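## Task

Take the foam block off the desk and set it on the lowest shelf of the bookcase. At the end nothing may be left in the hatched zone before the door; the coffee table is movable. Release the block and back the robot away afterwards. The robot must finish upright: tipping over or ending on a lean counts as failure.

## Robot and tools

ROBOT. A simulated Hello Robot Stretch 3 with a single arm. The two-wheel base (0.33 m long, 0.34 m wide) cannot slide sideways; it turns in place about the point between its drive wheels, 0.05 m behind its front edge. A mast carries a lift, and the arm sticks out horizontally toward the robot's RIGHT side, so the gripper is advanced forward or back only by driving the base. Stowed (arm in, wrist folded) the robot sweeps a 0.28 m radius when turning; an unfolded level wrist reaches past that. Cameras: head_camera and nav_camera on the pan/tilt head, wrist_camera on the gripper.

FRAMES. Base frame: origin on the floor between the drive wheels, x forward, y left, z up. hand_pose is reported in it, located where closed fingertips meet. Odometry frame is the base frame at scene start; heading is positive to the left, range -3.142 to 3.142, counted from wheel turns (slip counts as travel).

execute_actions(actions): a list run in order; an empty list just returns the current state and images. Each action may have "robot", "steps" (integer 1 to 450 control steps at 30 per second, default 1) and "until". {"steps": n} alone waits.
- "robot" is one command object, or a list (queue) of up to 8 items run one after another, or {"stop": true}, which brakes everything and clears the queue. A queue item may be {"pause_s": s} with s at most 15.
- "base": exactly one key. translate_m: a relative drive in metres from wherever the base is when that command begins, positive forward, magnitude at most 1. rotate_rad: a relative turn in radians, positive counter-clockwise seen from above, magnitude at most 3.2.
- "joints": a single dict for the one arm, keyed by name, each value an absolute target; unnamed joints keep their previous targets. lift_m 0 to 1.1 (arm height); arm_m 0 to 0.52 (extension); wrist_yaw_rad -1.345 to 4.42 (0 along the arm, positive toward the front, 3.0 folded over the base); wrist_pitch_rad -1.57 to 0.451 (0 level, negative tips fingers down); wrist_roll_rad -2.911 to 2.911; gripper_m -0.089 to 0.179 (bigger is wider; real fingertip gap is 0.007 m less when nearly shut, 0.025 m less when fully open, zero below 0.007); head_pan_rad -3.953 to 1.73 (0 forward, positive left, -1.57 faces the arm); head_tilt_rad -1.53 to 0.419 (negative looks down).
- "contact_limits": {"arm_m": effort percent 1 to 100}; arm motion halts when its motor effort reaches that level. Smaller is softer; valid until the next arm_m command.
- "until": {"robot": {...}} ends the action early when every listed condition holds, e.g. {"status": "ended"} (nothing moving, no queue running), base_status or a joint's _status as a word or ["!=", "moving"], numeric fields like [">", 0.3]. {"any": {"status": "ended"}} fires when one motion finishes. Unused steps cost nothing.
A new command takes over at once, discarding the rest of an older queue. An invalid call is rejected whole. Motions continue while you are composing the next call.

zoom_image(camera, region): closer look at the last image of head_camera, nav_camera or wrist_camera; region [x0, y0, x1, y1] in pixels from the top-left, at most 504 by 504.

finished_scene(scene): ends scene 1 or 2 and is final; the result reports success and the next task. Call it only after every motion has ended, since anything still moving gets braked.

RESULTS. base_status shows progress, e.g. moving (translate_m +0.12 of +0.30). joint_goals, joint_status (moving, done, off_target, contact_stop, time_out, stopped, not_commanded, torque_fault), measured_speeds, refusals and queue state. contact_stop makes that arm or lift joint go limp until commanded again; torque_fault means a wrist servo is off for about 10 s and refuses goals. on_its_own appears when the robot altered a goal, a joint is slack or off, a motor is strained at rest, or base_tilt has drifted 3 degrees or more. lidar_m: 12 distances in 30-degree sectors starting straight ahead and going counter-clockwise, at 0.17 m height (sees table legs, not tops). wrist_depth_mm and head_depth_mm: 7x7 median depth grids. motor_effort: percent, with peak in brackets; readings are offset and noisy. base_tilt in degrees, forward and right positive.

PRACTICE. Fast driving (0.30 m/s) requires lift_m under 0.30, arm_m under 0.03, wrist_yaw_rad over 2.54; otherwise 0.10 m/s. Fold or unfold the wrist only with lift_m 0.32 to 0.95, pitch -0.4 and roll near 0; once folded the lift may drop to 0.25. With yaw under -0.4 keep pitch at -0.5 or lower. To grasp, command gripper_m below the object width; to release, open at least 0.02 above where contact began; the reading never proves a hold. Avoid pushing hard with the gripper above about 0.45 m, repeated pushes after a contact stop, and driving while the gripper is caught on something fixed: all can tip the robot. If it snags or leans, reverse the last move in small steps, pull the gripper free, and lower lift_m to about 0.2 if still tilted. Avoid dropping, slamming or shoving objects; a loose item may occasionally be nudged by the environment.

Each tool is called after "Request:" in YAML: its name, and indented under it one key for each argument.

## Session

Request:
execute_actions:
  actions:
    - {"robot":{"joints":{"head_pan_rad":-1.57,"head_tilt_rad":-0.5}},"steps":60}

Request:
execute_actions:
  actions:
    - {"robot":{"joints":{"head_pan_rad":-3.14}},"steps":60}

Request:
execute_actions:
  actions:
    - {"robot":{"joints":{"head_pan_rad":1.57}},"steps":120}

Request:
execute_actions:
  actions:
    - {"robot":{"joints":{"head_pan_rad":0}},"steps":60}

Scene clock: 2.00 s.
robot.base_odometry: x=+0.000 y=+0.000 heading=+0.000 (m, m, rad; robot's odometry frame)
robot.turned_by_wheels: +0.000 (rad since the last result)
robot.turned_by_imu: -0.001 (rad since the last result)
robot.base_tilt: forward=-1.0 right=-0.9 (deg)
robot.lidar_m: 1.89 2.60 2.40 1.97 1.67 1.66 1.88 1.86 1.80 2.48 2.12 1.46
robot.head_depth_mm: 2025 2149 2274 2419 1987 1650 1358 / 2172 2326 2488 2645 2114 1643 1344 / 2367 2515 2753 2773 2101 1622 1335 / 2582 2748 3005 2922 2073 1620 1331 / 2437 2673 2903 2860 2073 1603 1317 / 2235 2405 2598 2683 2044 1614 1310 / 2038 2196 2335 2526 2041 1587 1308
robot.base_status: not_commanded
robot.joint_positions: lift_m=+0.591 arm_m=+0.002 wrist_yaw_rad=+2.949 wrist_pitch_rad=-0.519 wrist_roll_rad=-0.015 gripper_m=+0.037 head_pan_rad=-1.563 head_tilt_rad=-0.493
robot.joint_goals: lift_m=+0.591 arm_m=+0.002 wrist_yaw_rad=+2.949 wrist_pitch_rad=-0.519 wrist_roll_rad=-0.015 gripper_m=+0.037 head_pan_rad=-1.570 head_tilt_rad=-0.500
robot.joint_status: lift_m=not_commanded arm_m=not_commanded wrist_yaw_rad=not_commanded wrist_pitch_rad=not_commanded wrist_roll_rad=not_commanded gripper_m=not_commanded head_pan_rad=done head_tilt_rad=done
robot.measured_speeds: translate_m=+0.000 rotate_rad=+0.000 lift_m=+0.000 arm_m=+0.000 wrist_yaw_rad=+0.000 wrist_pitch_rad=+0.000 wrist_roll_rad=+0.000 head_pan_rad=+0.000 head_tilt_rad=+0.000
robot: refusals=0 queue=done queue_left=0
robot.motor_effort: left_wheel=+1(1) right_wheel=+0(1) lift_m=+32(31) arm_m=+0(1) wrist_yaw_rad=+0(0) wrist_pitch_rad=+6(6) wrist_roll_rad=+0(1) gripper_m=-1(1) head_pan_rad=-2(37) head_tilt_rad=-2(21) (%)
robot.hand_pose: x=+0.0190 y=+0.0597 z=+0.5814 quat_wxyz=(+0.246, +0.692, +0.117, +0.668) (m; robot's base frame)
robot.wrist_depth_mm: - - - - - - - / - - - - - - - / - - - - - - - / - - - - - - - / 896 913 - 882 886 875 858 / 780 769 - 769 727 755 737 / 692 693 674 681 677 665 663
pictures: head_camera (sideways: a quarter turn clockwise sets it upright), nav_camera (sideways: a quarter turn counterclockwise sets it upright), wrist_camera
Images, in order (width x height): head_camera 896x504, nav_camera 672x504, wrist_camera 644x364.

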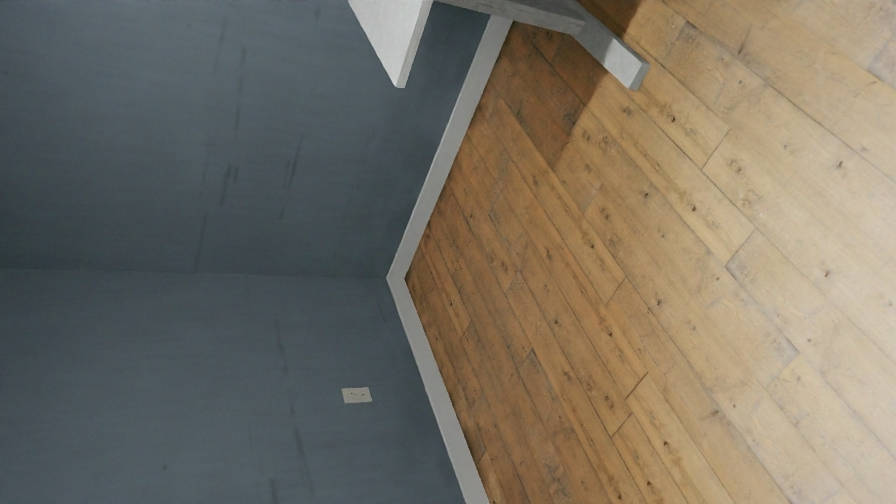

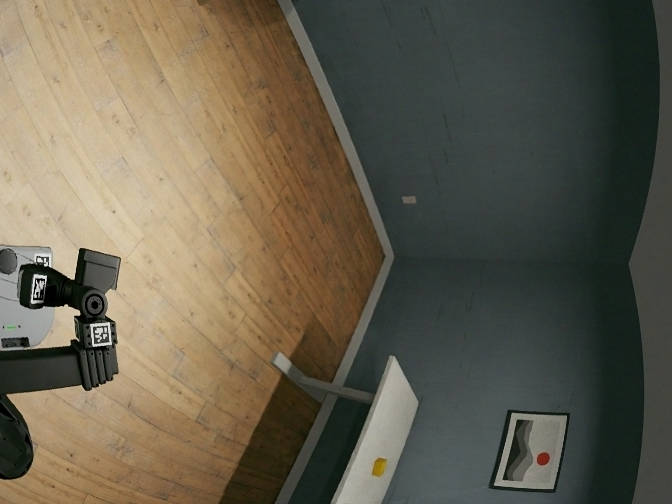

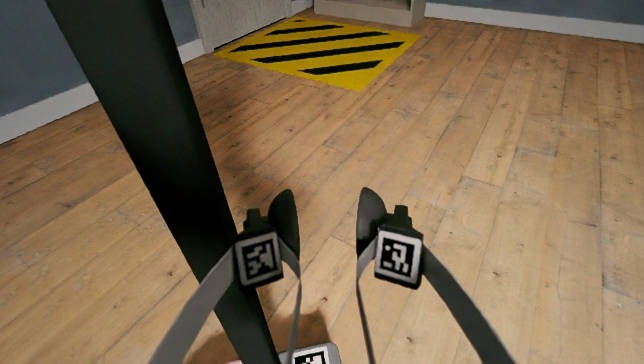

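Scene clock: 4.00 s.
robot.base_odometry: x=+0.000 y=+0.000 heading=+0.000 (m, m, rad; robot's odometry frame)
robot.turned_by_wheels: +0.000 (rad since the last result)
robot.turned_by_imu: -0.001 (rad since the last result)
robot.base_tilt: forward=-1.1 right=-0.8 (deg)
robot.lidar_m: 1.88 2.60 2.40 1.96 1.66 1.66 1.89 1.87 1.79 2.48 2.12 1.46
robot.head_depth_mm: 1528 1625 1736 1853 1964 1649 1349 / 1637 1747 1882 2019 2044 1641 1343 / 1768 1915 2065 2227 2077 1640 1339 / 1919 2091 2297 2486 2068 1615 1327 / 2129 2329 2555 2710 2069 1610 1328 / 2267 2456 2718 2777 2064 1600 1313 / 2113 2279 2410 2543 2032 1598 1309
robot.base_status: not_commanded
robot.joint_positions: lift_m=+0.591 arm_m=+0.002 wrist_yaw_rad=+2.949 wrist_pitch_rad=-0.519 wrist_roll_rad=-0.015 gripper_m=+0.037 head_pan_rad=-3.133 head_tilt_rad=-0.494
robot.joint_goals: lift_m=+0.591 arm_m=+0.002 wrist_yaw_rad=+2.949 wrist_pitch_rad=-0.519 wrist_roll_rad=-0.015 gripper_m=+0.037 head_pan_rad=-3.140 head_tilt_rad=-0.500
robot.joint_status: lift_m=not_commanded arm_m=not_commanded wrist_yaw_rad=not_commanded wrist_pitch_rad=not_commanded wrist_roll_rad=not_commanded gripper_m=not_commanded head_pan_rad=done head_tilt_rad=done
robot.measured_speeds: translate_m=+0.000 rotate_rad=+0.000 lift_m=+0.000 arm_m=+0.000 wrist_yaw_rad=+0.000 wrist_pitch_rad=+0.000 wrist_roll_rad=+0.000 head_pan_rad=+0.000 head_tilt_rad=+0.000
robot: refusals=0 queue=done queue_left=0
robot.motor_effort: left_wheel=+1(1) right_wheel=+0(0) lift_m=+32(32) arm_m=+0(0) wrist_yaw_rad=-1(0) wrist_pitch_rad=+7(6) wrist_roll_rad=+0(0) gripper_m=-2(1) head_pan_rad=-4(41) head_tilt_rad=-2(2) (%)
robot.hand_pose: x=+0.0190 y=+0.0597 z=+0.5814 quat_wxyz=(+0.246, +0.692, +0.117, +0.668) (m; robot's base frame)
robot.wrist_depth_mm: - - - - - - - / - - - - - - - / - - - - - - - / - - - - - - - / 915 902 - 874 897 857 866 / 797 780 - 747 734 753 739 / 697 693 664 676 677 669 661
pictures: head_camera (sideways: a quarter turn clockwise sets it upright), nav_camera (sideways: a quarter turn counterclockwise sets it upright), wrist_camera
Images, in order (width x height): head_camera 896x504, nav_camera 672x504, wrist_camera 644x364.

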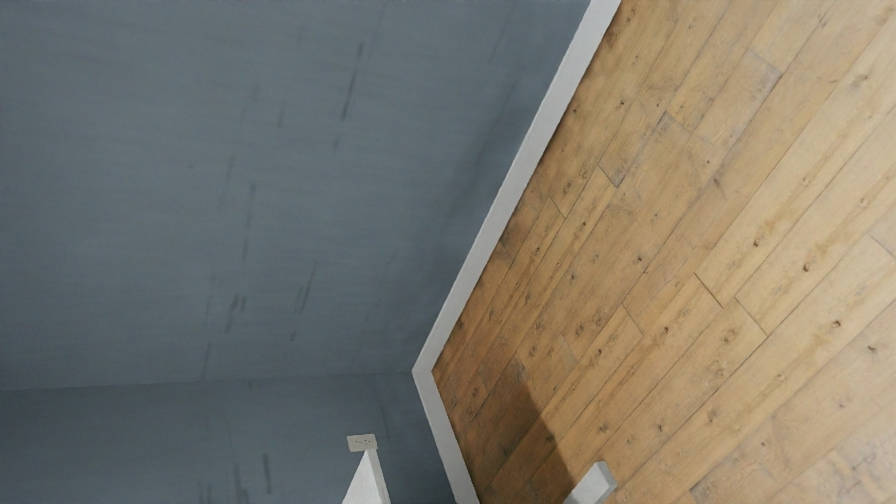

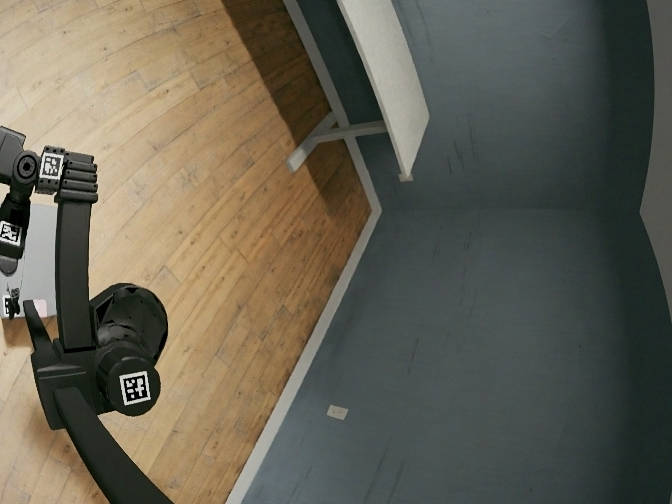

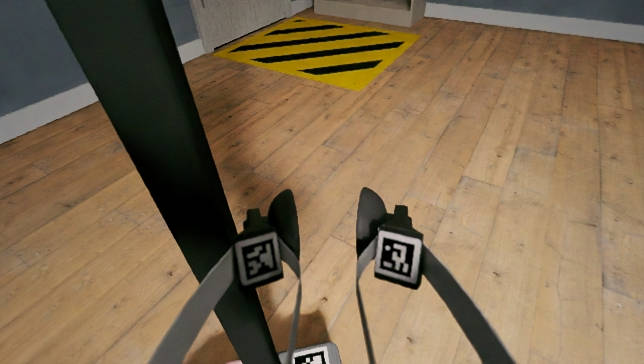

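Scene clock: 8.00 s.
robot.base_odometry: x=+0.000 y=+0.000 heading=+0.000 (m, m, rad; robot's odometry frame)
robot.turned_by_wheels: +0.000 (rad since the last result)
robot.turned_by_imu: -0.001 (rad since the last result)
robot.base_tilt: forward=-1.0 right=-0.8 (deg)
robot.lidar_m: 1.88 2.60 2.40 1.96 1.66 1.66 1.89 1.86 1.79 2.48 2.12 1.46
robot.head_depth_mm: 2383 2490 2629 2721 2128 1645 1346 / 2574 2663 2892 2778 2112 1633 1353 / 2421 2636 2880 2927 2099 1622 1334 / 2119 2317 2601 2744 2085 1625 1330 / 1901 2063 2257 2451 2056 1604 1323 / 1762 1882 2035 2244 2049 1598 1305 / 1622 1733 1848 1991 2021 1597 1306
robot.base_status: not_commanded
robot.joint_positions: lift_m=+0.591 arm_m=+0.002 wrist_yaw_rad=+2.949 wrist_pitch_rad=-0.519 wrist_roll_rad=-0.015 gripper_m=+0.037 head_pan_rad=+1.563 head_tilt_rad=-0.494
robot.joint_goals: lift_m=+0.591 arm_m=+0.002 wrist_yaw_rad=+2.949 wrist_pitch_rad=-0.519 wrist_roll_rad=-0.015 gripper_m=+0.037 head_pan_rad=+1.570 head_tilt_rad=-0.500
robot.joint_status: lift_m=not_commanded arm_m=not_commanded wrist_yaw_rad=not_commanded wrist_pitch_rad=not_commanded wrist_roll_rad=not_commanded gripper_m=not_commanded head_pan_rad=done head_tilt_rad=done
robot.measured_speeds: translate_m=+0.000 rotate_rad=+0.000 lift_m=+0.000 arm_m=+0.000 wrist_yaw_rad=+0.000 wrist_pitch_rad=+0.000 wrist_roll_rad=+0.000 head_pan_rad=+0.000 head_tilt_rad=+0.000
robot: refusals=0 queue=done queue_left=0
robot.motor_effort: left_wheel=+0(1) right_wheel=+0(0) lift_m=+32(32) arm_m=+0(0) wrist_yaw_rad=+0(0) wrist_pitch_rad=+6(7) wrist_roll_rad=+0(1) gripper_m=+0(0) head_pan_rad=+4(41) head_tilt_rad=-2(2) (%)
robot.hand_pose: x=+0.0190 y=+0.0597 z=+0.5814 quat_wxyz=(+0.246, +0.692, +0.117, +0.668) (m; robot's base frame)
robot.wrist_depth_mm: - - - - - - - / - - - - - - - / - - - - - - - / - - - - - - - / 923 908 - 860 898 852 858 / 780 780 - 754 732 748 738 / 689 690 670 673 681 663 662
pictures: head_camera (sideways: a quarter turn clockwise sets it upright), nav_camera (sideways: a quarter turn counterclockwise sets it upright), wrist_camera
Images, in order (width x height): head_camera 896x504, nav_camera 672x504, wrist_camera 644x364.

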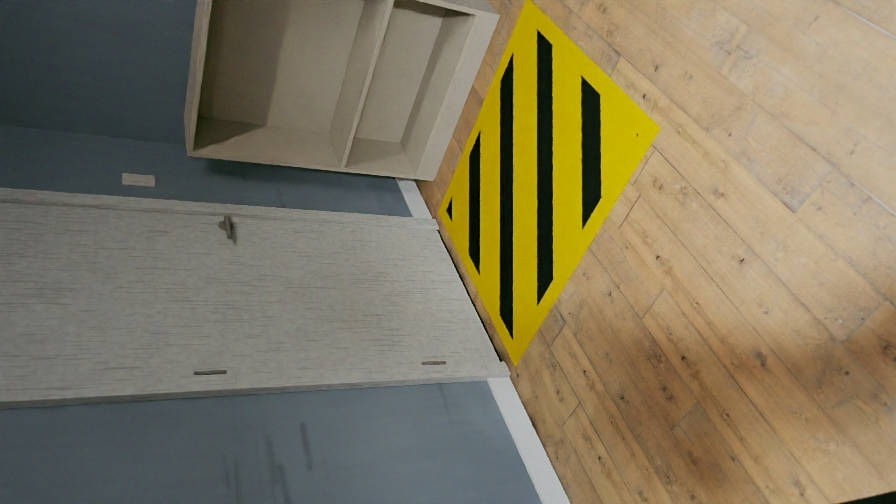

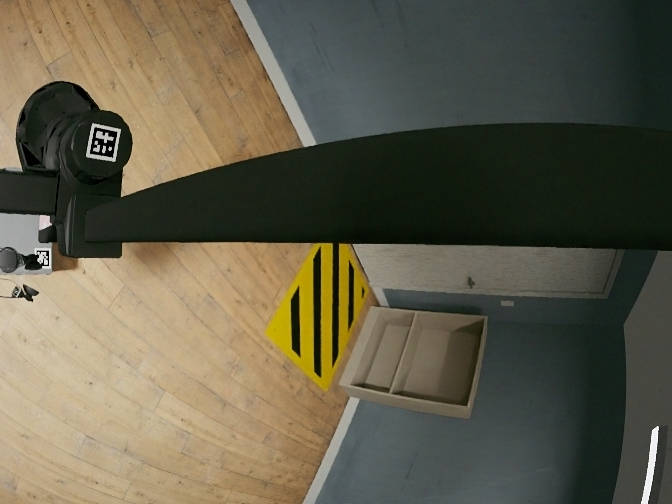

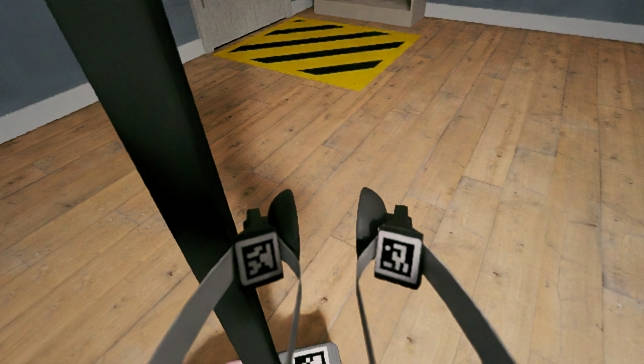

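Scene clock: 10.00 s.
robot.base_odometry: x=+0.000 y=+0.000 heading=+0.000 (m, m, rad; robot's odometry frame)
robot.turned_by_wheels: +0.000 (rad since the last result)
robot.turned_by_imu: -0.001 (rad since the last result)
robot.base_tilt: forward=-1.1 right=-0.9 (deg)
robot.lidar_m: 1.89 2.60 2.40 1.97 1.66 1.66 1.89 1.87 1.80 2.47 2.12 1.46
robot.head_depth_mm: 1947 2093 2218 1918 1815 1656 1346 / 2103 2258 2398 2022 1951 1638 1336 / 2274 2444 2618 2116 2088 1627 1326 / 2488 2704 2934 2296 2055 1619 1323 / 2724 2970 3278 2859 2076 1609 1320 / 2765 2938 3182 2820 2025 1613 1316 / 2541 2706 2918 2757 2043 1584 1307
robot.base_status: not_commanded
robot.joint_positions: lift_m=+0.591 arm_m=+0.002 wrist_yaw_rad=+2.949 wrist_pitch_rad=-0.519 wrist_roll_rad=-0.015 gripper_m=+0.037 head_pan_rad=+0.007 head_tilt_rad=-0.494
robot.joint_goals: lift_m=+0.591 arm_m=+0.002 wrist_yaw_rad=+2.949 wrist_pitch_rad=-0.519 wrist_roll_rad=-0.015 gripper_m=+0.037 head_pan_rad=+0.000 head_tilt_rad=-0.500
robot.joint_status: lift_m=not_commanded arm_m=not_commanded wrist_yaw_rad=not_commanded wrist_pitch_rad=not_commanded wrist_roll_rad=not_commanded gripper_m=not_commanded head_pan_rad=done head_tilt_rad=done
robot.measured_speeds: translate_m=+0.000 rotate_rad=+0.000 lift_m=+0.000 arm_m=+0.000 wrist_yaw_rad=+0.000 wrist_pitch_rad=+0.000 wrist_roll_rad=+0.000 head_pan_rad=+0.000 head_tilt_rad=+0.000
robot: refusals=0 queue=done queue_left=0
robot.motor_effort: left_wheel=+0(1) right_wheel=+0(1) lift_m=+31(32) arm_m=+0(0) wrist_yaw_rad=+1(1) wrist_pitch_rad=+6(6) wrist_roll_rad=+0(1) gripper_m=-1(0) head_pan_rad=-2(39) head_tilt_rad=-2(2) (%)
robot.hand_pose: x=+0.0190 y=+0.0597 z=+0.5814 quat_wxyz=(+0.246, +0.692, +0.117, +0.668) (m; robot's base frame)
robot.wrist_depth_mm: - - - - - - - / - - - - - - - / - - - - - - - / - - - - - - - / 896 901 - 886 881 862 855 / 790 797 - 757 736 754 750 / 697 677 663 680 678 665 666
pictures: head_camera (sideways: a quarter turn clockwise sets it upright), nav_camera (sideways: a quarter turn counterclockwise sets it upright), wrist_camera
Images, in order (width x height): head_camera 896x504, nav_camera 672x504, wrist_camera 644x364.

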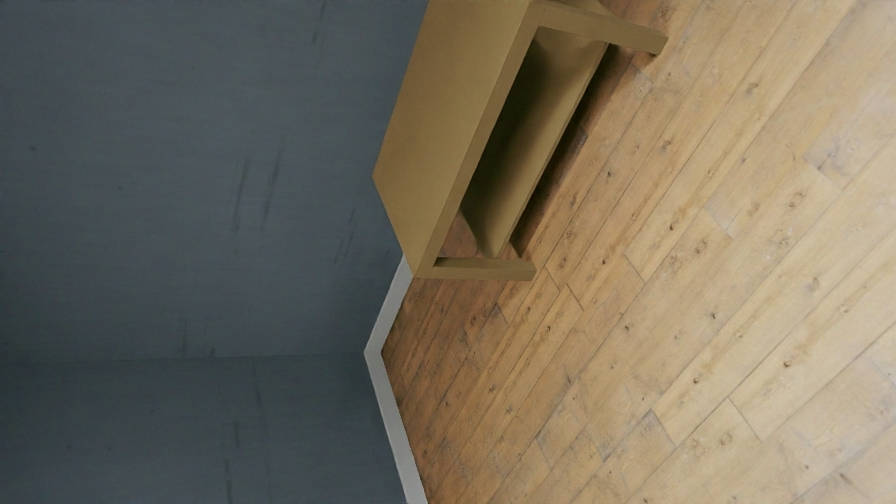

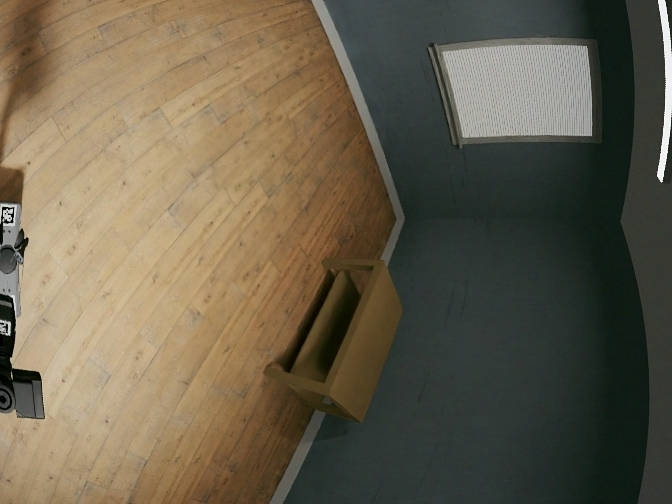

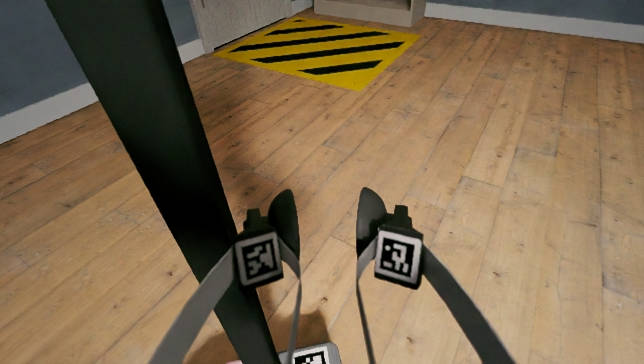

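Request:
execute_actions:
  actions:
    - {"robot":{"joints":{"head_pan_rad":-2.36,"head_tilt_rad":-0.3}},"steps":90}

Scene clock: 19.07 s.
robot.base_odometry: x=+0.000 y=+0.000 heading=+0.000 (m, m, rad; robot's odometry frame)
robot.turned_by_wheels: +0.000 (rad since the last result)
robot.turned_by_imu: -0.002 (rad since the last result)
robot.base_tilt: forward=-1.1 right=-0.8 (deg)
robot.lidar_m: 1.89 2.60 2.41 1.96 1.66 1.66 1.89 1.86 1.79 2.48 2.12 1.47
robot.head_depth_mm: 1964 2063 2168 2257 2435 2043 1565 / 1937 2065 2194 2127 2435 2024 1562 / 1937 2041 2173 2086 2410 2010 1544 / 1925 2035 2152 2064 2408 2008 1543 / 1926 2010 2130 2033 2408 1966 1544 / 1909 2000 2109 2002 2365 1950 1522 / 1892 1986 2098 1977 2274 1895 1521
robot.base_status: not_commanded
robot.joint_positions: lift_m=+0.591 arm_m=+0.002 wrist_yaw_rad=+2.949 wrist_pitch_rad=-0.519 wrist_roll_rad=-0.015 gripper_m=+0.037 head_pan_rad=-2.353 head_tilt_rad=-0.310
robot.joint_goals: lift_m=+0.591 arm_m=+0.002 wrist_yaw_rad=+2.949 wrist_pitch_rad=-0.519 wrist_roll_rad=-0.015 gripper_m=+0.037 head_pan_rad=-2.360 head_tilt_rad=-0.300
robot.joint_status: lift_m=not_commanded arm_m=not_commanded wrist_yaw_rad=not_commanded wrist_pitch_rad=not_commanded wrist_roll_rad=not_commanded gripper_m=not_commanded head_pan_rad=done head_tilt_rad=done
robot.measured_speeds: translate_m=+0.000 rotate_rad=+0.000 lift_m=+0.000 arm_m=+0.000 wrist_yaw_rad=+0.000 wrist_pitch_rad=+0.000 wrist_roll_rad=+0.000 head_pan_rad=+0.000 head_tilt_rad=+0.000
robot: refusals=0 queue=done queue_left=0
robot.motor_effort: left_wheel=+0(1) right_wheel=+0(0) lift_m=+32(32) arm_m=+0(0) wrist_yaw_rad=+1(0) wrist_pitch_rad=+6(6) wrist_roll_rad=+1(1) gripper_m=+0(1) head_pan_rad=-3(36) head_tilt_rad=+4(15) (%)
robot.hand_pose: x=+0.0190 y=+0.0597 z=+0.5814 quat_wxyz=(+0.246, +0.692, +0.117, +0.668) (m; robot's base frame)
robot.wrist_depth_mm: - - - - - - - / - - - - - - - / - - - - - - - / - - - - - - - / 905 899 - 871 889 845 864 / 774 784 - 778 739 751 744 / 698 683 672 688 675 663 661
pictures: head_camera (sideways: a quarter turn clockwise sets it upright), nav_camera (sideways: a quarter turn counterclockwise sets it upright), wrist_camera
Images, in order (width x height): head_camera 896x504, nav_camera 672x504, wrist_camera 644x364.

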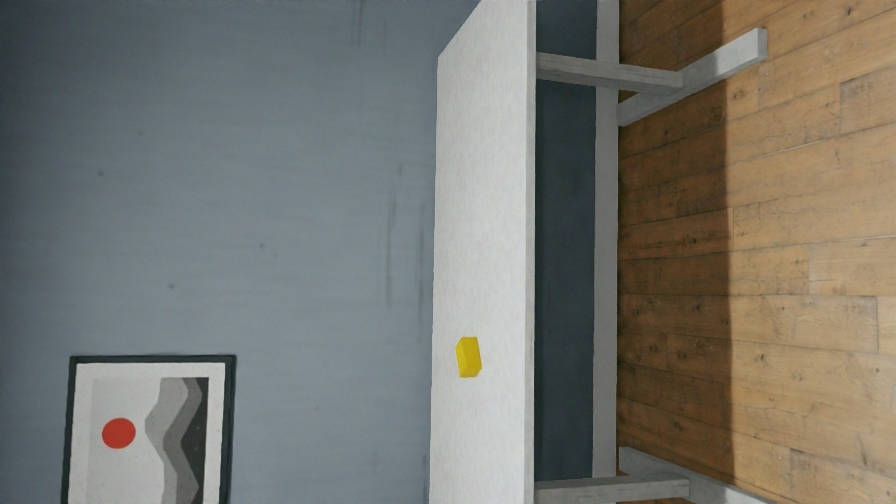

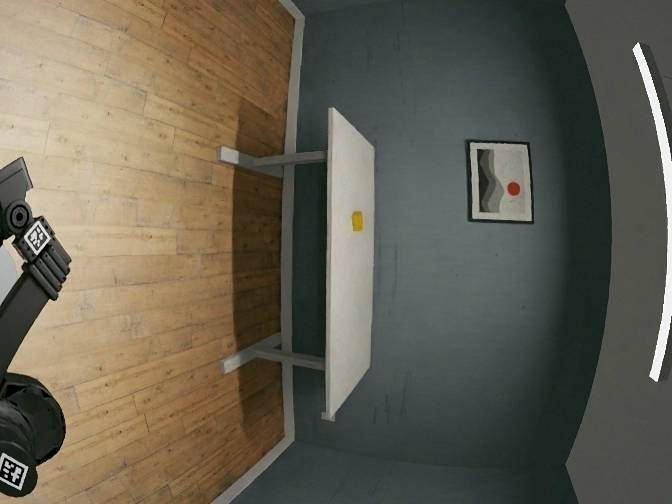

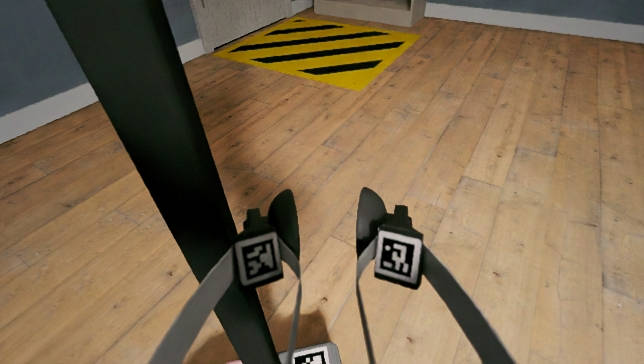

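Request:
execute_actions:
  actions:
    - {"robot":[{"joints":{"lift_m":0.9,"wrist_pitch_rad":-0.4,"wrist_roll_rad":0,"head_pan_rad":-1.57,"head_tilt_rad":-0.3},"base":{"rotate_rad":-2.36}},{"base":{"translate_m":1.0}},{"base":{"translate_m":0.3},"joints":{"wrist_yaw_rad":0}},{"base":{"rotate_rad":1.57},"joints":{"wrist_pitch_rad":-0.2,"gripper_m":0.15}},{"base":{"translate_m":0.4}}],"steps":450,"until":{"robot":{"status":"ended"}}}
    - {"steps":450,"until":{"robot":{"status":"ended"}}}

Scene clock: 56.93 s.
robot.base_odometry: x=-0.641 y=-1.200 heading=-0.790 (m, m, rad; robot's odometry frame)
robot.turned_by_wheels: -0.790 (rad since the last result)
robot.turned_by_imu: -0.805 (rad since the last result)
robot.base_tilt: forward=-1.0 right=-0.8 (deg)
robot.lidar_m: 1.75 1.80 2.02 3.92 3.00 2.13 2.03 1.12 0.92 0.88 0.43 1.20
robot.head_depth_mm: 754 796 844 897 957 901 698 / 751 790 834 887 950 892 695 / 724 769 826 880 938 890 714 / 721 756 824 873 932 880 720 / 716 754 820 868 928 877 683 / 708 746 812 859 917 870 668 / 703 741 804 852 909 864 676
robot.base_status: done (translate_m +0.4000 of +0.4000)
robot.joint_positions: lift_m=+0.900 arm_m=+0.002 wrist_yaw_rad=+0.002 wrist_pitch_rad=-0.221 wrist_roll_rad=-0.007 gripper_m=+0.150 head_pan_rad=-1.577 head_tilt_rad=-0.310
robot.joint_goals: lift_m=+0.900 arm_m=+0.002 wrist_yaw_rad=+0.000 wrist_pitch_rad=-0.200 wrist_roll_rad=+0.000 gripper_m=+0.150 head_pan_rad=-1.570 head_tilt_rad=-0.300
robot.joint_status: lift_m=done arm_m=not_commanded wrist_yaw_rad=done wrist_pitch_rad=done wrist_roll_rad=done gripper_m=done head_pan_rad=done head_tilt_rad=done
robot.measured_speeds: translate_m=+0.000 rotate_rad=+0.000 lift_m=+0.000 arm_m=+0.000 wrist_yaw_rad=+0.000 wrist_pitch_rad=+0.000 wrist_roll_rad=+0.000 head_pan_rad=+0.000 head_tilt_rad=+0.000
robot: refusals=0 queue=done queue_left=0
robot.motor_effort: left_wheel=-2(6) right_wheel=+2(5) lift_m=+40(41) arm_m=+0(1) wrist_yaw_rad=-2(5) wrist_pitch_rad=+10(10) wrist_roll_rad=+4(5) gripper_m=+0(83) head_pan_rad=+4(43) head_tilt_rad=+3(3) (%)
robot.hand_pose: x=-0.0211 y=-0.3917 z=+0.9587 quat_wxyz=(+0.705, +0.079, -0.700, -0.078) (m; robot's base frame)
robot.wrist_depth_mm: 555 545 558 559 565 559 568 / 577 587 593 593 594 609 606 / 619 626 628 642 635 639 650 / 671 666 686 690 673 677 678 / 711 706 577 579 556 - 530 / 760 433 459 452 446 424 435 / 806 386 381 374 371 370 365
pictures: head_camera (sideways: a quarter turn clockwise sets it upright), nav_camera (sideways: a quarter turn counterclockwise sets it upright), wrist_camera
Images, in order (width x height): head_camera 896x504, nav_camera 672x504, wrist_camera 644x364.

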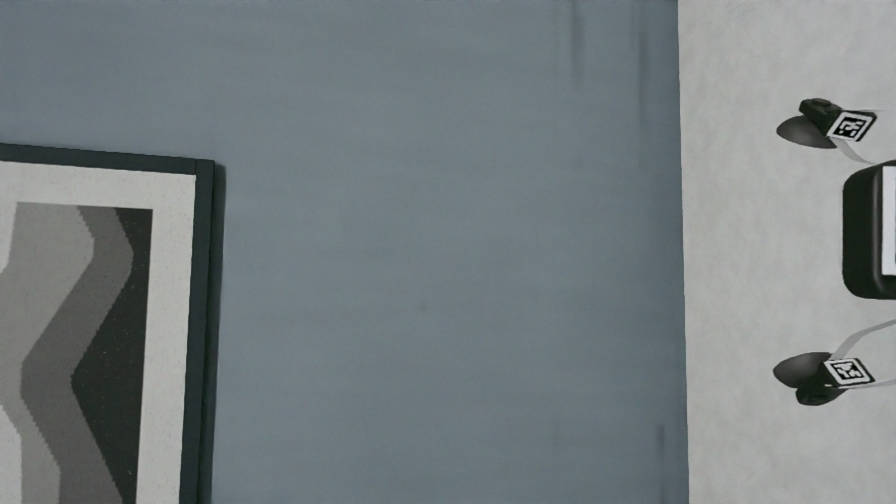

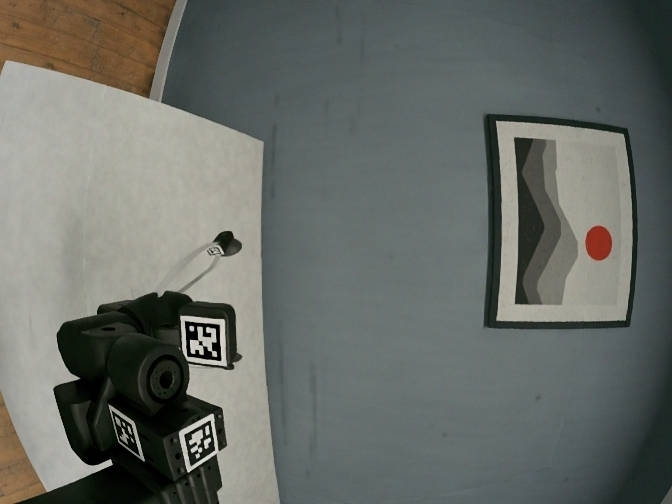

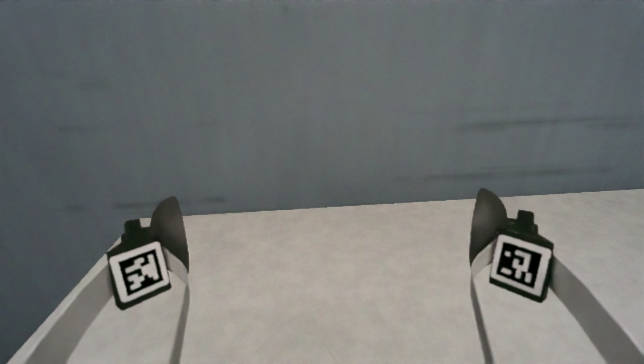

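Request:
execute_actions:
  actions:
    - {"robot":{"joints":{"head_tilt_rad":-1.0,"head_pan_rad":-1.9}},"steps":60}

Scene clock: 61.23 s.
robot.base_odometry: x=-0.641 y=-1.200 heading=-0.790 (m, m, rad; robot's odometry frame)
robot.turned_by_wheels: +0.000 (rad since the last result)
robot.turned_by_imu: -0.001 (rad since the last result)
robot.base_tilt: forward=-1.0 right=-0.9 (deg)
robot.lidar_m: 1.75 1.80 2.02 3.90 3.00 2.13 2.03 1.12 0.92 0.88 0.43 1.20
robot.head_depth_mm: 977 950 815 - - - 1117 / 938 938 813 - - 535 1137 / 895 935 807 - - 526 - / 860 924 802 - - 527 492 / 828 902 794 - - 520 484 / 797 889 808 - 583 525 477 / 770 865 781 661 587 524 474
robot.base_status: done (translate_m +0.4000 of +0.4000)
robot.joint_positions: lift_m=+0.900 arm_m=+0.002 wrist_yaw_rad=+0.002 wrist_pitch_rad=-0.221 wrist_roll_rad=-0.007 gripper_m=+0.150 head_pan_rad=-1.893 head_tilt_rad=-0.987
robot.joint_goals: lift_m=+0.900 arm_m=+0.002 wrist_yaw_rad=+0.000 wrist_pitch_rad=-0.200 wrist_roll_rad=+0.000 gripper_m=+0.150 head_pan_rad=-1.900 head_tilt_rad=-1.000
robot.joint_status: lift_m=done arm_m=not_commanded wrist_yaw_rad=done wrist_pitch_rad=done wrist_roll_rad=done gripper_m=done head_pan_rad=done head_tilt_rad=done
robot.measured_speeds: translate_m=+0.000 rotate_rad=+0.000 lift_m=+0.000 arm_m=+0.000 wrist_yaw_rad=+0.000 wrist_pitch_rad=+0.000 wrist_roll_rad=+0.000 head_pan_rad=+0.000 head_tilt_rad=+0.000
robot: refusals=0 queue=done queue_left=0
robot.motor_effort: left_wheel=-2(2) right_wheel=+2(2) lift_m=+39(39) arm_m=+0(0) wrist_yaw_rad=-2(3) wrist_pitch_rad=+10(10) wrist_roll_rad=+4(4) gripper_m=+0(0) head_pan_rad=-3(27) head_tilt_rad=-4(26) (%)
robot.hand_pose: x=-0.0211 y=-0.3917 z=+0.9587 quat_wxyz=(+0.705, +0.079, -0.700, -0.078) (m; robot's base frame)
robot.wrist_depth_mm: 541 550 552 553 559 562 570 / 576 594 585 593 608 607 606 / 616 627 627 634 648 645 658 / 664 673 678 681 695 686 692 / 721 706 572 568 550 - 544 / 768 433 458 452 446 425 438 / 818 387 379 376 370 368 364
pictures: head_camera (sideways: a quarter turn clockwise sets it upright), nav_camera (sideways: a quarter turn counterclockwise sets it upright), wrist_camera
Images, in order (width x height): head_camera 896x504, nav_camera 672x504, wrist_camera 644x364.

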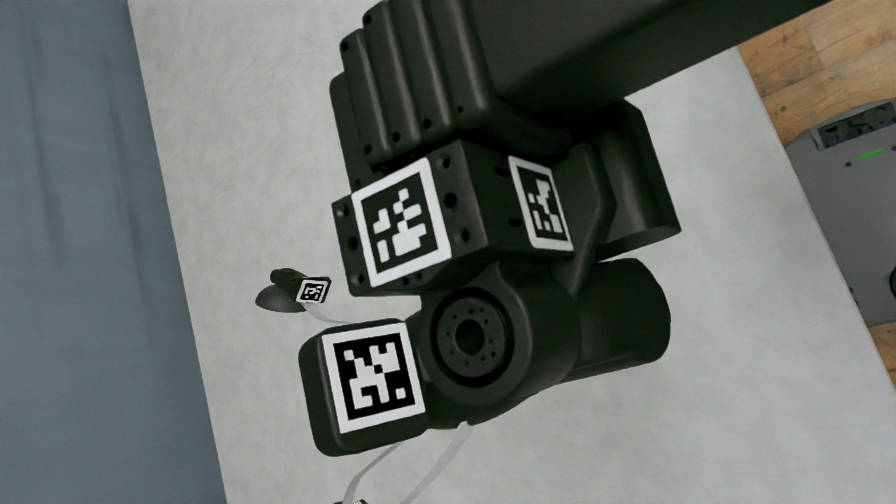

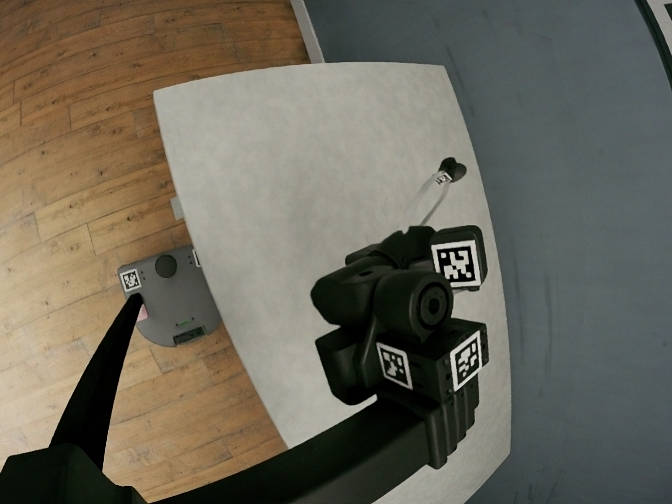

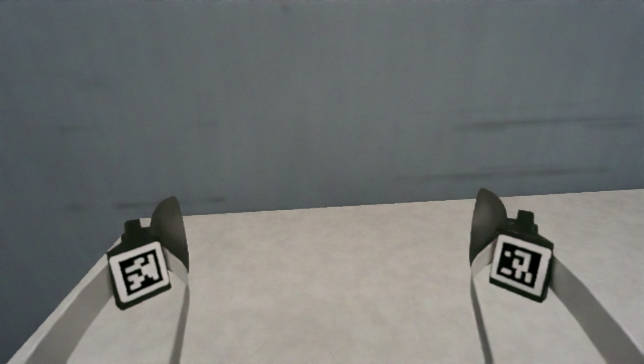

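Request:
execute_actions:
  actions:
    - {"robot":{"joints":{"wrist_pitch_rad":-1.2,"head_pan_rad":-2.6,"head_tilt_rad":-0.7}},"steps":90}

Scene clock: 66.67 s.
robot.base_odometry: x=-0.641 y=-1.200 heading=-0.790 (m, m, rad; robot's odometry frame)
robot.turned_by_wheels: +0.000 (rad since the last result)
robot.turned_by_imu: -0.002 (rad since the last result)
robot.base_tilt: forward=-1.0 right=-0.8 (deg)
robot.lidar_m: 1.75 1.80 2.02 3.91 3.00 2.12 2.03 1.12 0.92 0.88 0.43 1.19
robot.head_depth_mm: 1725 1903 1985 1917 1676 1405 - / 1824 2011 1211 912 776 1401 - / 1857 2094 1203 904 726 638 - / 1579 1804 1185 897 723 - - / 1337 1470 1170 889 739 - - / 1161 1277 1170 885 755 - - / 1026 1113 1141 880 762 - -
robot.base_status: done (translate_m +0.4000 of +0.4000)
robot.joint_positions: lift_m=+0.900 arm_m=+0.002 wrist_yaw_rad=+0.002 wrist_pitch_rad=-1.201 wrist_roll_rad=-0.007 gripper_m=+0.150 head_pan_rad=-2.593 head_tilt_rad=-0.705
robot.joint_goals: lift_m=+0.900 arm_m=+0.002 wrist_yaw_rad=+0.000 wrist_pitch_rad=-1.200 wrist_roll_rad=+0.000 gripper_m=+0.150 head_pan_rad=-2.600 head_tilt_rad=-0.700
robot.joint_status: lift_m=done arm_m=not_commanded wrist_yaw_rad=done wrist_pitch_rad=done wrist_roll_rad=done gripper_m=done head_pan_rad=done head_tilt_rad=done
robot.measured_speeds: translate_m=+0.000 rotate_rad=+0.000 lift_m=+0.000 arm_m=+0.000 wrist_yaw_rad=+0.000 wrist_pitch_rad=+0.000 wrist_roll_rad=+0.000 head_pan_rad=+0.000 head_tilt_rad=+0.000
robot: refusals=0 queue=done queue_left=0
robot.motor_effort: left_wheel=-2(2) right_wheel=+2(2) lift_m=+39(39) arm_m=+0(0) wrist_yaw_rad=-2(2) wrist_pitch_rad=+0(10) wrist_roll_rad=+4(4) gripper_m=+0(0) head_pan_rad=-3(41) head_tilt_rad=+2(16) (%)
robot.hand_pose: x=-0.0215 y=-0.2171 z=+0.7908 quat_wxyz=(+0.586, +0.401, -0.581, -0.398) (m; robot's base frame)
robot.wrist_depth_mm: 262 261 257 259 256 233 253 / 255 254 252 251 249 248 246 / 249 248 245 245 245 242 239 / 243 241 239 239 237 238 235 / 237 237 234 234 232 - 229 / 230 227 228 228 226 224 224 / 226 225 224 221 221 221 218
pictures: head_camera (sideways: a quarter turn clockwise sets it upright), nav_camera (sideways: a quarter turn counterclockwise sets it upright), wrist_camera
Images, in order (width x height): head_camera 896x504, nav_camera 672x504, wrist_camera 644x364.

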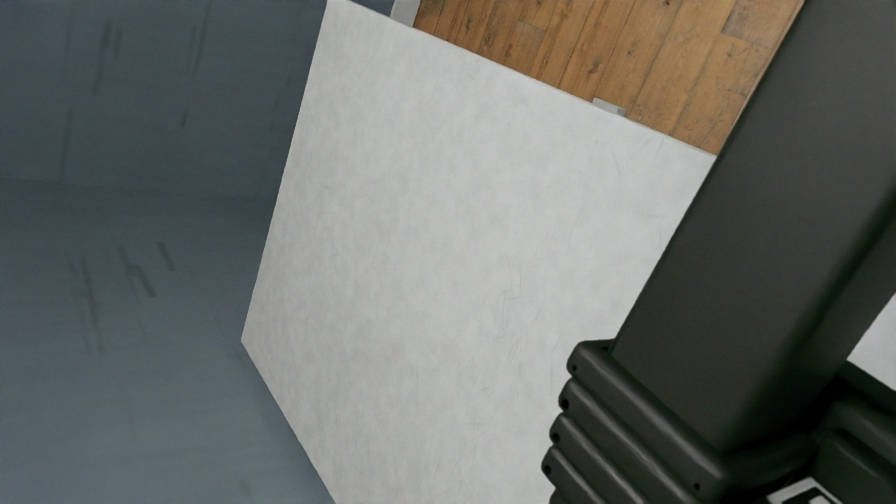

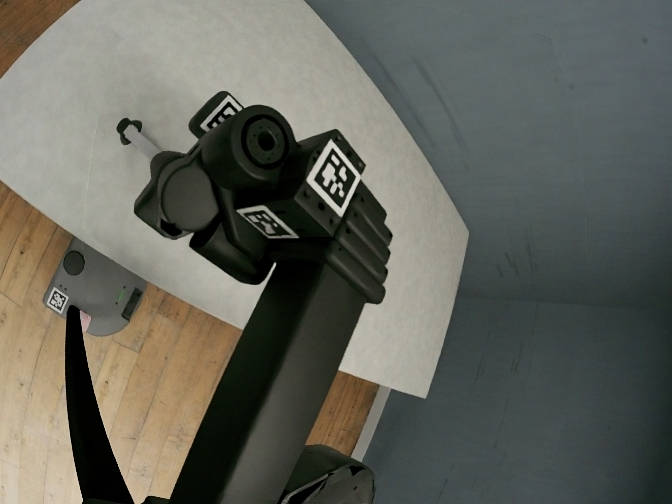

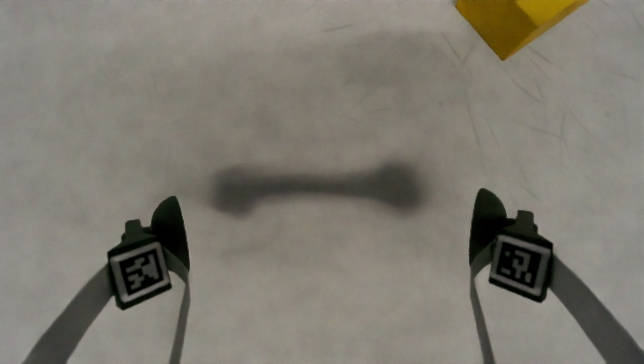

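Request:
execute_actions:
  actions:
    - {"robot":{"joints":{"arm_m":0.13},"base":{"translate_m":-0.1}},"steps":200,"until":{"robot":{"status":"ended"}}}

Scene clock: 75.30 s.
robot.base_odometry: x=-0.711 y=-1.129 heading=-0.790 (m, m, rad; robot's odometry frame)
robot.turned_by_wheels: +0.000 (rad since the last result)
robot.turned_by_imu: -0.001 (rad since the last result)
robot.base_tilt: forward=-1.0 right=-0.8 (deg)
robot.lidar_m: 1.85 1.91 2.07 3.92 2.85 2.02 1.93 1.03 0.93 0.88 0.49 1.20
robot.head_depth_mm: 1644 1797 1949 1970 1671 1408 - / 1712 1902 1984 913 801 1403 - / 1807 2010 1204 904 729 637 - / 1582 1808 1182 899 724 - - / 1338 1498 1184 894 739 - - / 1169 1285 1169 885 755 - 506 / 1027 1118 1141 879 - - 504
robot.base_status: done (translate_m -0.1000 of -0.1000)
robot.joint_positions: lift_m=+0.900 arm_m=+0.130 wrist_yaw_rad=+0.001 wrist_pitch_rad=-1.202 wrist_roll_rad=-0.006 gripper_m=+0.150 head_pan_rad=-2.593 head_tilt_rad=-0.704
robot.joint_goals: lift_m=+0.900 arm_m=+0.130 wrist_yaw_rad=+0.000 wrist_pitch_rad=-1.200 wrist_roll_rad=+0.000 gripper_m=+0.150 head_pan_rad=-2.600 head_tilt_rad=-0.700
robot.joint_status: lift_m=done arm_m=done wrist_yaw_rad=done wrist_pitch_rad=done wrist_roll_rad=done gripper_m=done head_pan_rad=done head_tilt_rad=done
robot.measured_speeds: translate_m=+0.000 rotate_rad=+0.000 lift_m=+0.000 arm_m=+0.000 wrist_yaw_rad=+0.000 wrist_pitch_rad=+0.000 wrist_roll_rad=+0.000 head_pan_rad=+0.000 head_tilt_rad=+0.000
robot: refusals=0 queue=done queue_left=0
robot.motor_effort: left_wheel=-1(7) right_wheel=+2(3) lift_m=+39(39) arm_m=+3(3) wrist_yaw_rad=-2(2) wrist_pitch_rad=+1(1) wrist_roll_rad=+4(4) gripper_m=+1(0) head_pan_rad=-2(4) head_tilt_rad=+2(2) (%)
robot.hand_pose: x=-0.0215 y=-0.3445 z=+0.7907 quat_wxyz=(+0.585, +0.402, -0.581, -0.399) (m; robot's base frame)
robot.wrist_depth_mm: 260 260 259 258 255 254 252 / 255 253 252 251 250 248 247 / 249 247 245 245 197 239 241 / 241 241 238 238 193 236 235 / 237 236 235 234 231 - 229 / 230 227 228 228 226 223 224 / 225 225 222 222 221 219 218
pictures: head_camera (sideways: a quarter turn clockwise sets it upright), nav_camera (sideways: a quarter turn counterclockwise sets it upright), wrist_camera
Images, in order (width x height): head_camera 896x504, nav_camera 672x504, wrist_camera 644x364.

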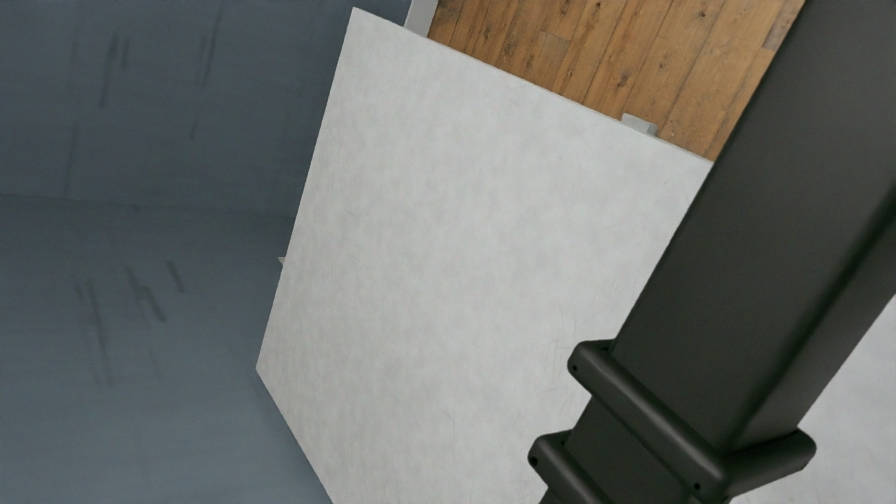

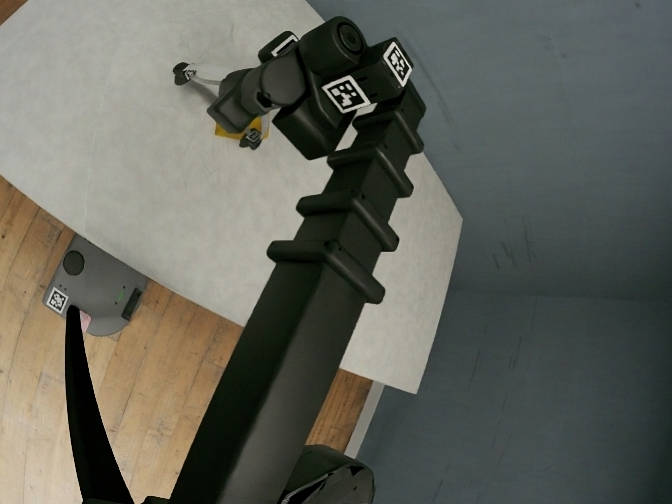

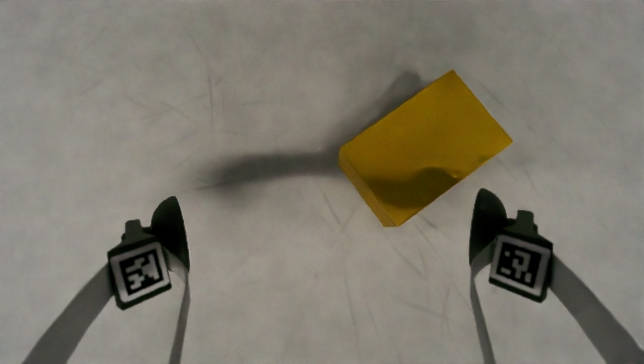

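Request:
execute_actions:
  actions:
    - {"robot":{"base":{"translate_m":-0.1}},"steps":200,"until":{"robot":{"status":"ended"}}}

Scene clock: 80.63 s.
robot.base_odometry: x=-0.782 y=-1.058 heading=-0.790 (m, m, rad; robot's odometry frame)
robot.turned_by_wheels: +0.000 (rad since the last result)
robot.turned_by_imu: -0.001 (rad since the last result)
robot.base_tilt: forward=-1.0 right=-0.8 (deg)
robot.lidar_m: 1.95 2.00 2.13 3.90 2.69 1.92 1.83 0.94 0.93 0.89 0.55 0.55
robot.head_depth_mm: 1560 1712 1891 1970 1682 1412 - / 1627 1814 1972 910 1542 1427 - / 1715 1912 2042 905 726 639 - / 1586 1808 1186 897 723 - - / 1338 1501 1179 891 735 - - / 1168 1291 1161 884 755 - 505 / 1034 1130 1151 881 - - 504
robot.base_status: done (translate_m -0.1000 of -0.1000)
robot.joint_positions: lift_m=+0.900 arm_m=+0.130 wrist_yaw_rad=+0.001 wrist_pitch_rad=-1.202 wrist_roll_rad=-0.006 gripper_m=+0.150 head_pan_rad=-2.593 head_tilt_rad=-0.704
robot.joint_goals: lift_m=+0.900 arm_m=+0.130 wrist_yaw_rad=+0.000 wrist_pitch_rad=-1.200 wrist_roll_rad=+0.000 gripper_m=+0.150 head_pan_rad=-2.600 head_tilt_rad=-0.700
robot.joint_status: lift_m=done arm_m=done wrist_yaw_rad=done wrist_pitch_rad=done wrist_roll_rad=done gripper_m=done head_pan_rad=done head_tilt_rad=done
robot.measured_speeds: translate_m=+0.000 rotate_rad=+0.000 lift_m=+0.000 arm_m=+0.000 wrist_yaw_rad=+0.000 wrist_pitch_rad=+0.000 wrist_roll_rad=+0.000 head_pan_rad=+0.000 head_tilt_rad=+0.000
robot: refusals=0 queue=done queue_left=0
robot.motor_effort: left_wheel=-2(6) right_wheel=+2(3) lift_m=+39(39) arm_m=+3(3) wrist_yaw_rad=-2(2) wrist_pitch_rad=+1(1) wrist_roll_rad=+4(4) gripper_m=-1(1) head_pan_rad=-3(4) head_tilt_rad=+2(1) (%)
robot.hand_pose: x=-0.0215 y=-0.3445 z=+0.7907 quat_wxyz=(+0.585, +0.402, -0.581, -0.399) (m; robot's base frame)
robot.wrist_depth_mm: 263 260 260 256 257 253 253 / 254 254 252 251 249 247 247 / 248 247 200 199 243 241 239 / 240 240 195 235 237 236 234 / 236 236 232 232 232 - 229 / 232 227 227 227 226 223 223 / 225 225 223 221 221 220 220
pictures: head_camera (sideways: a quarter turn clockwise sets it upright), nav_camera (sideways: a quarter turn counterclockwise sets it upright), wrist_camera
Images, in order (width x height): head_camera 896x504, nav_camera 672x504, wrist_camera 644x364.

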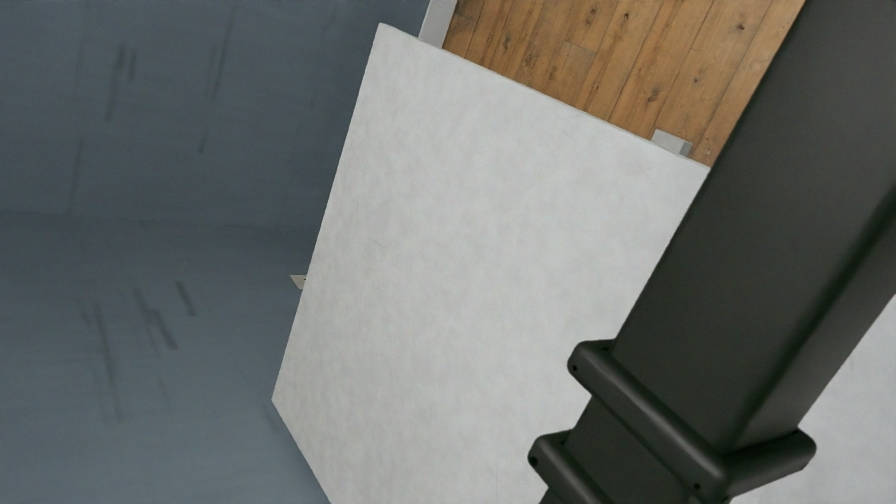

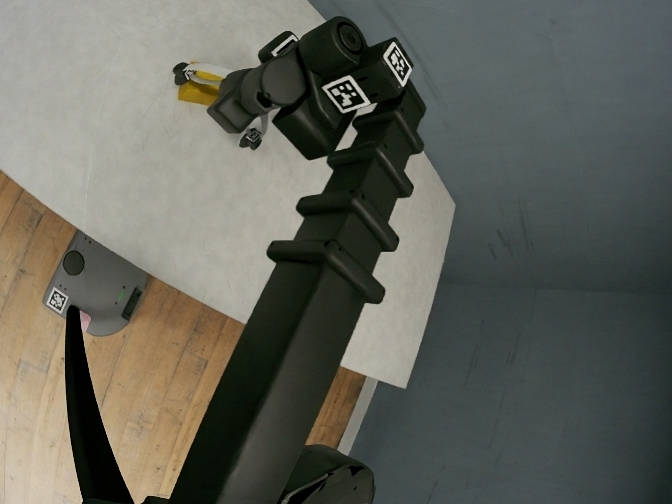

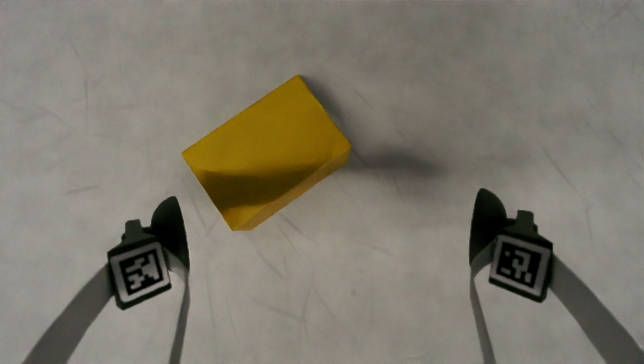

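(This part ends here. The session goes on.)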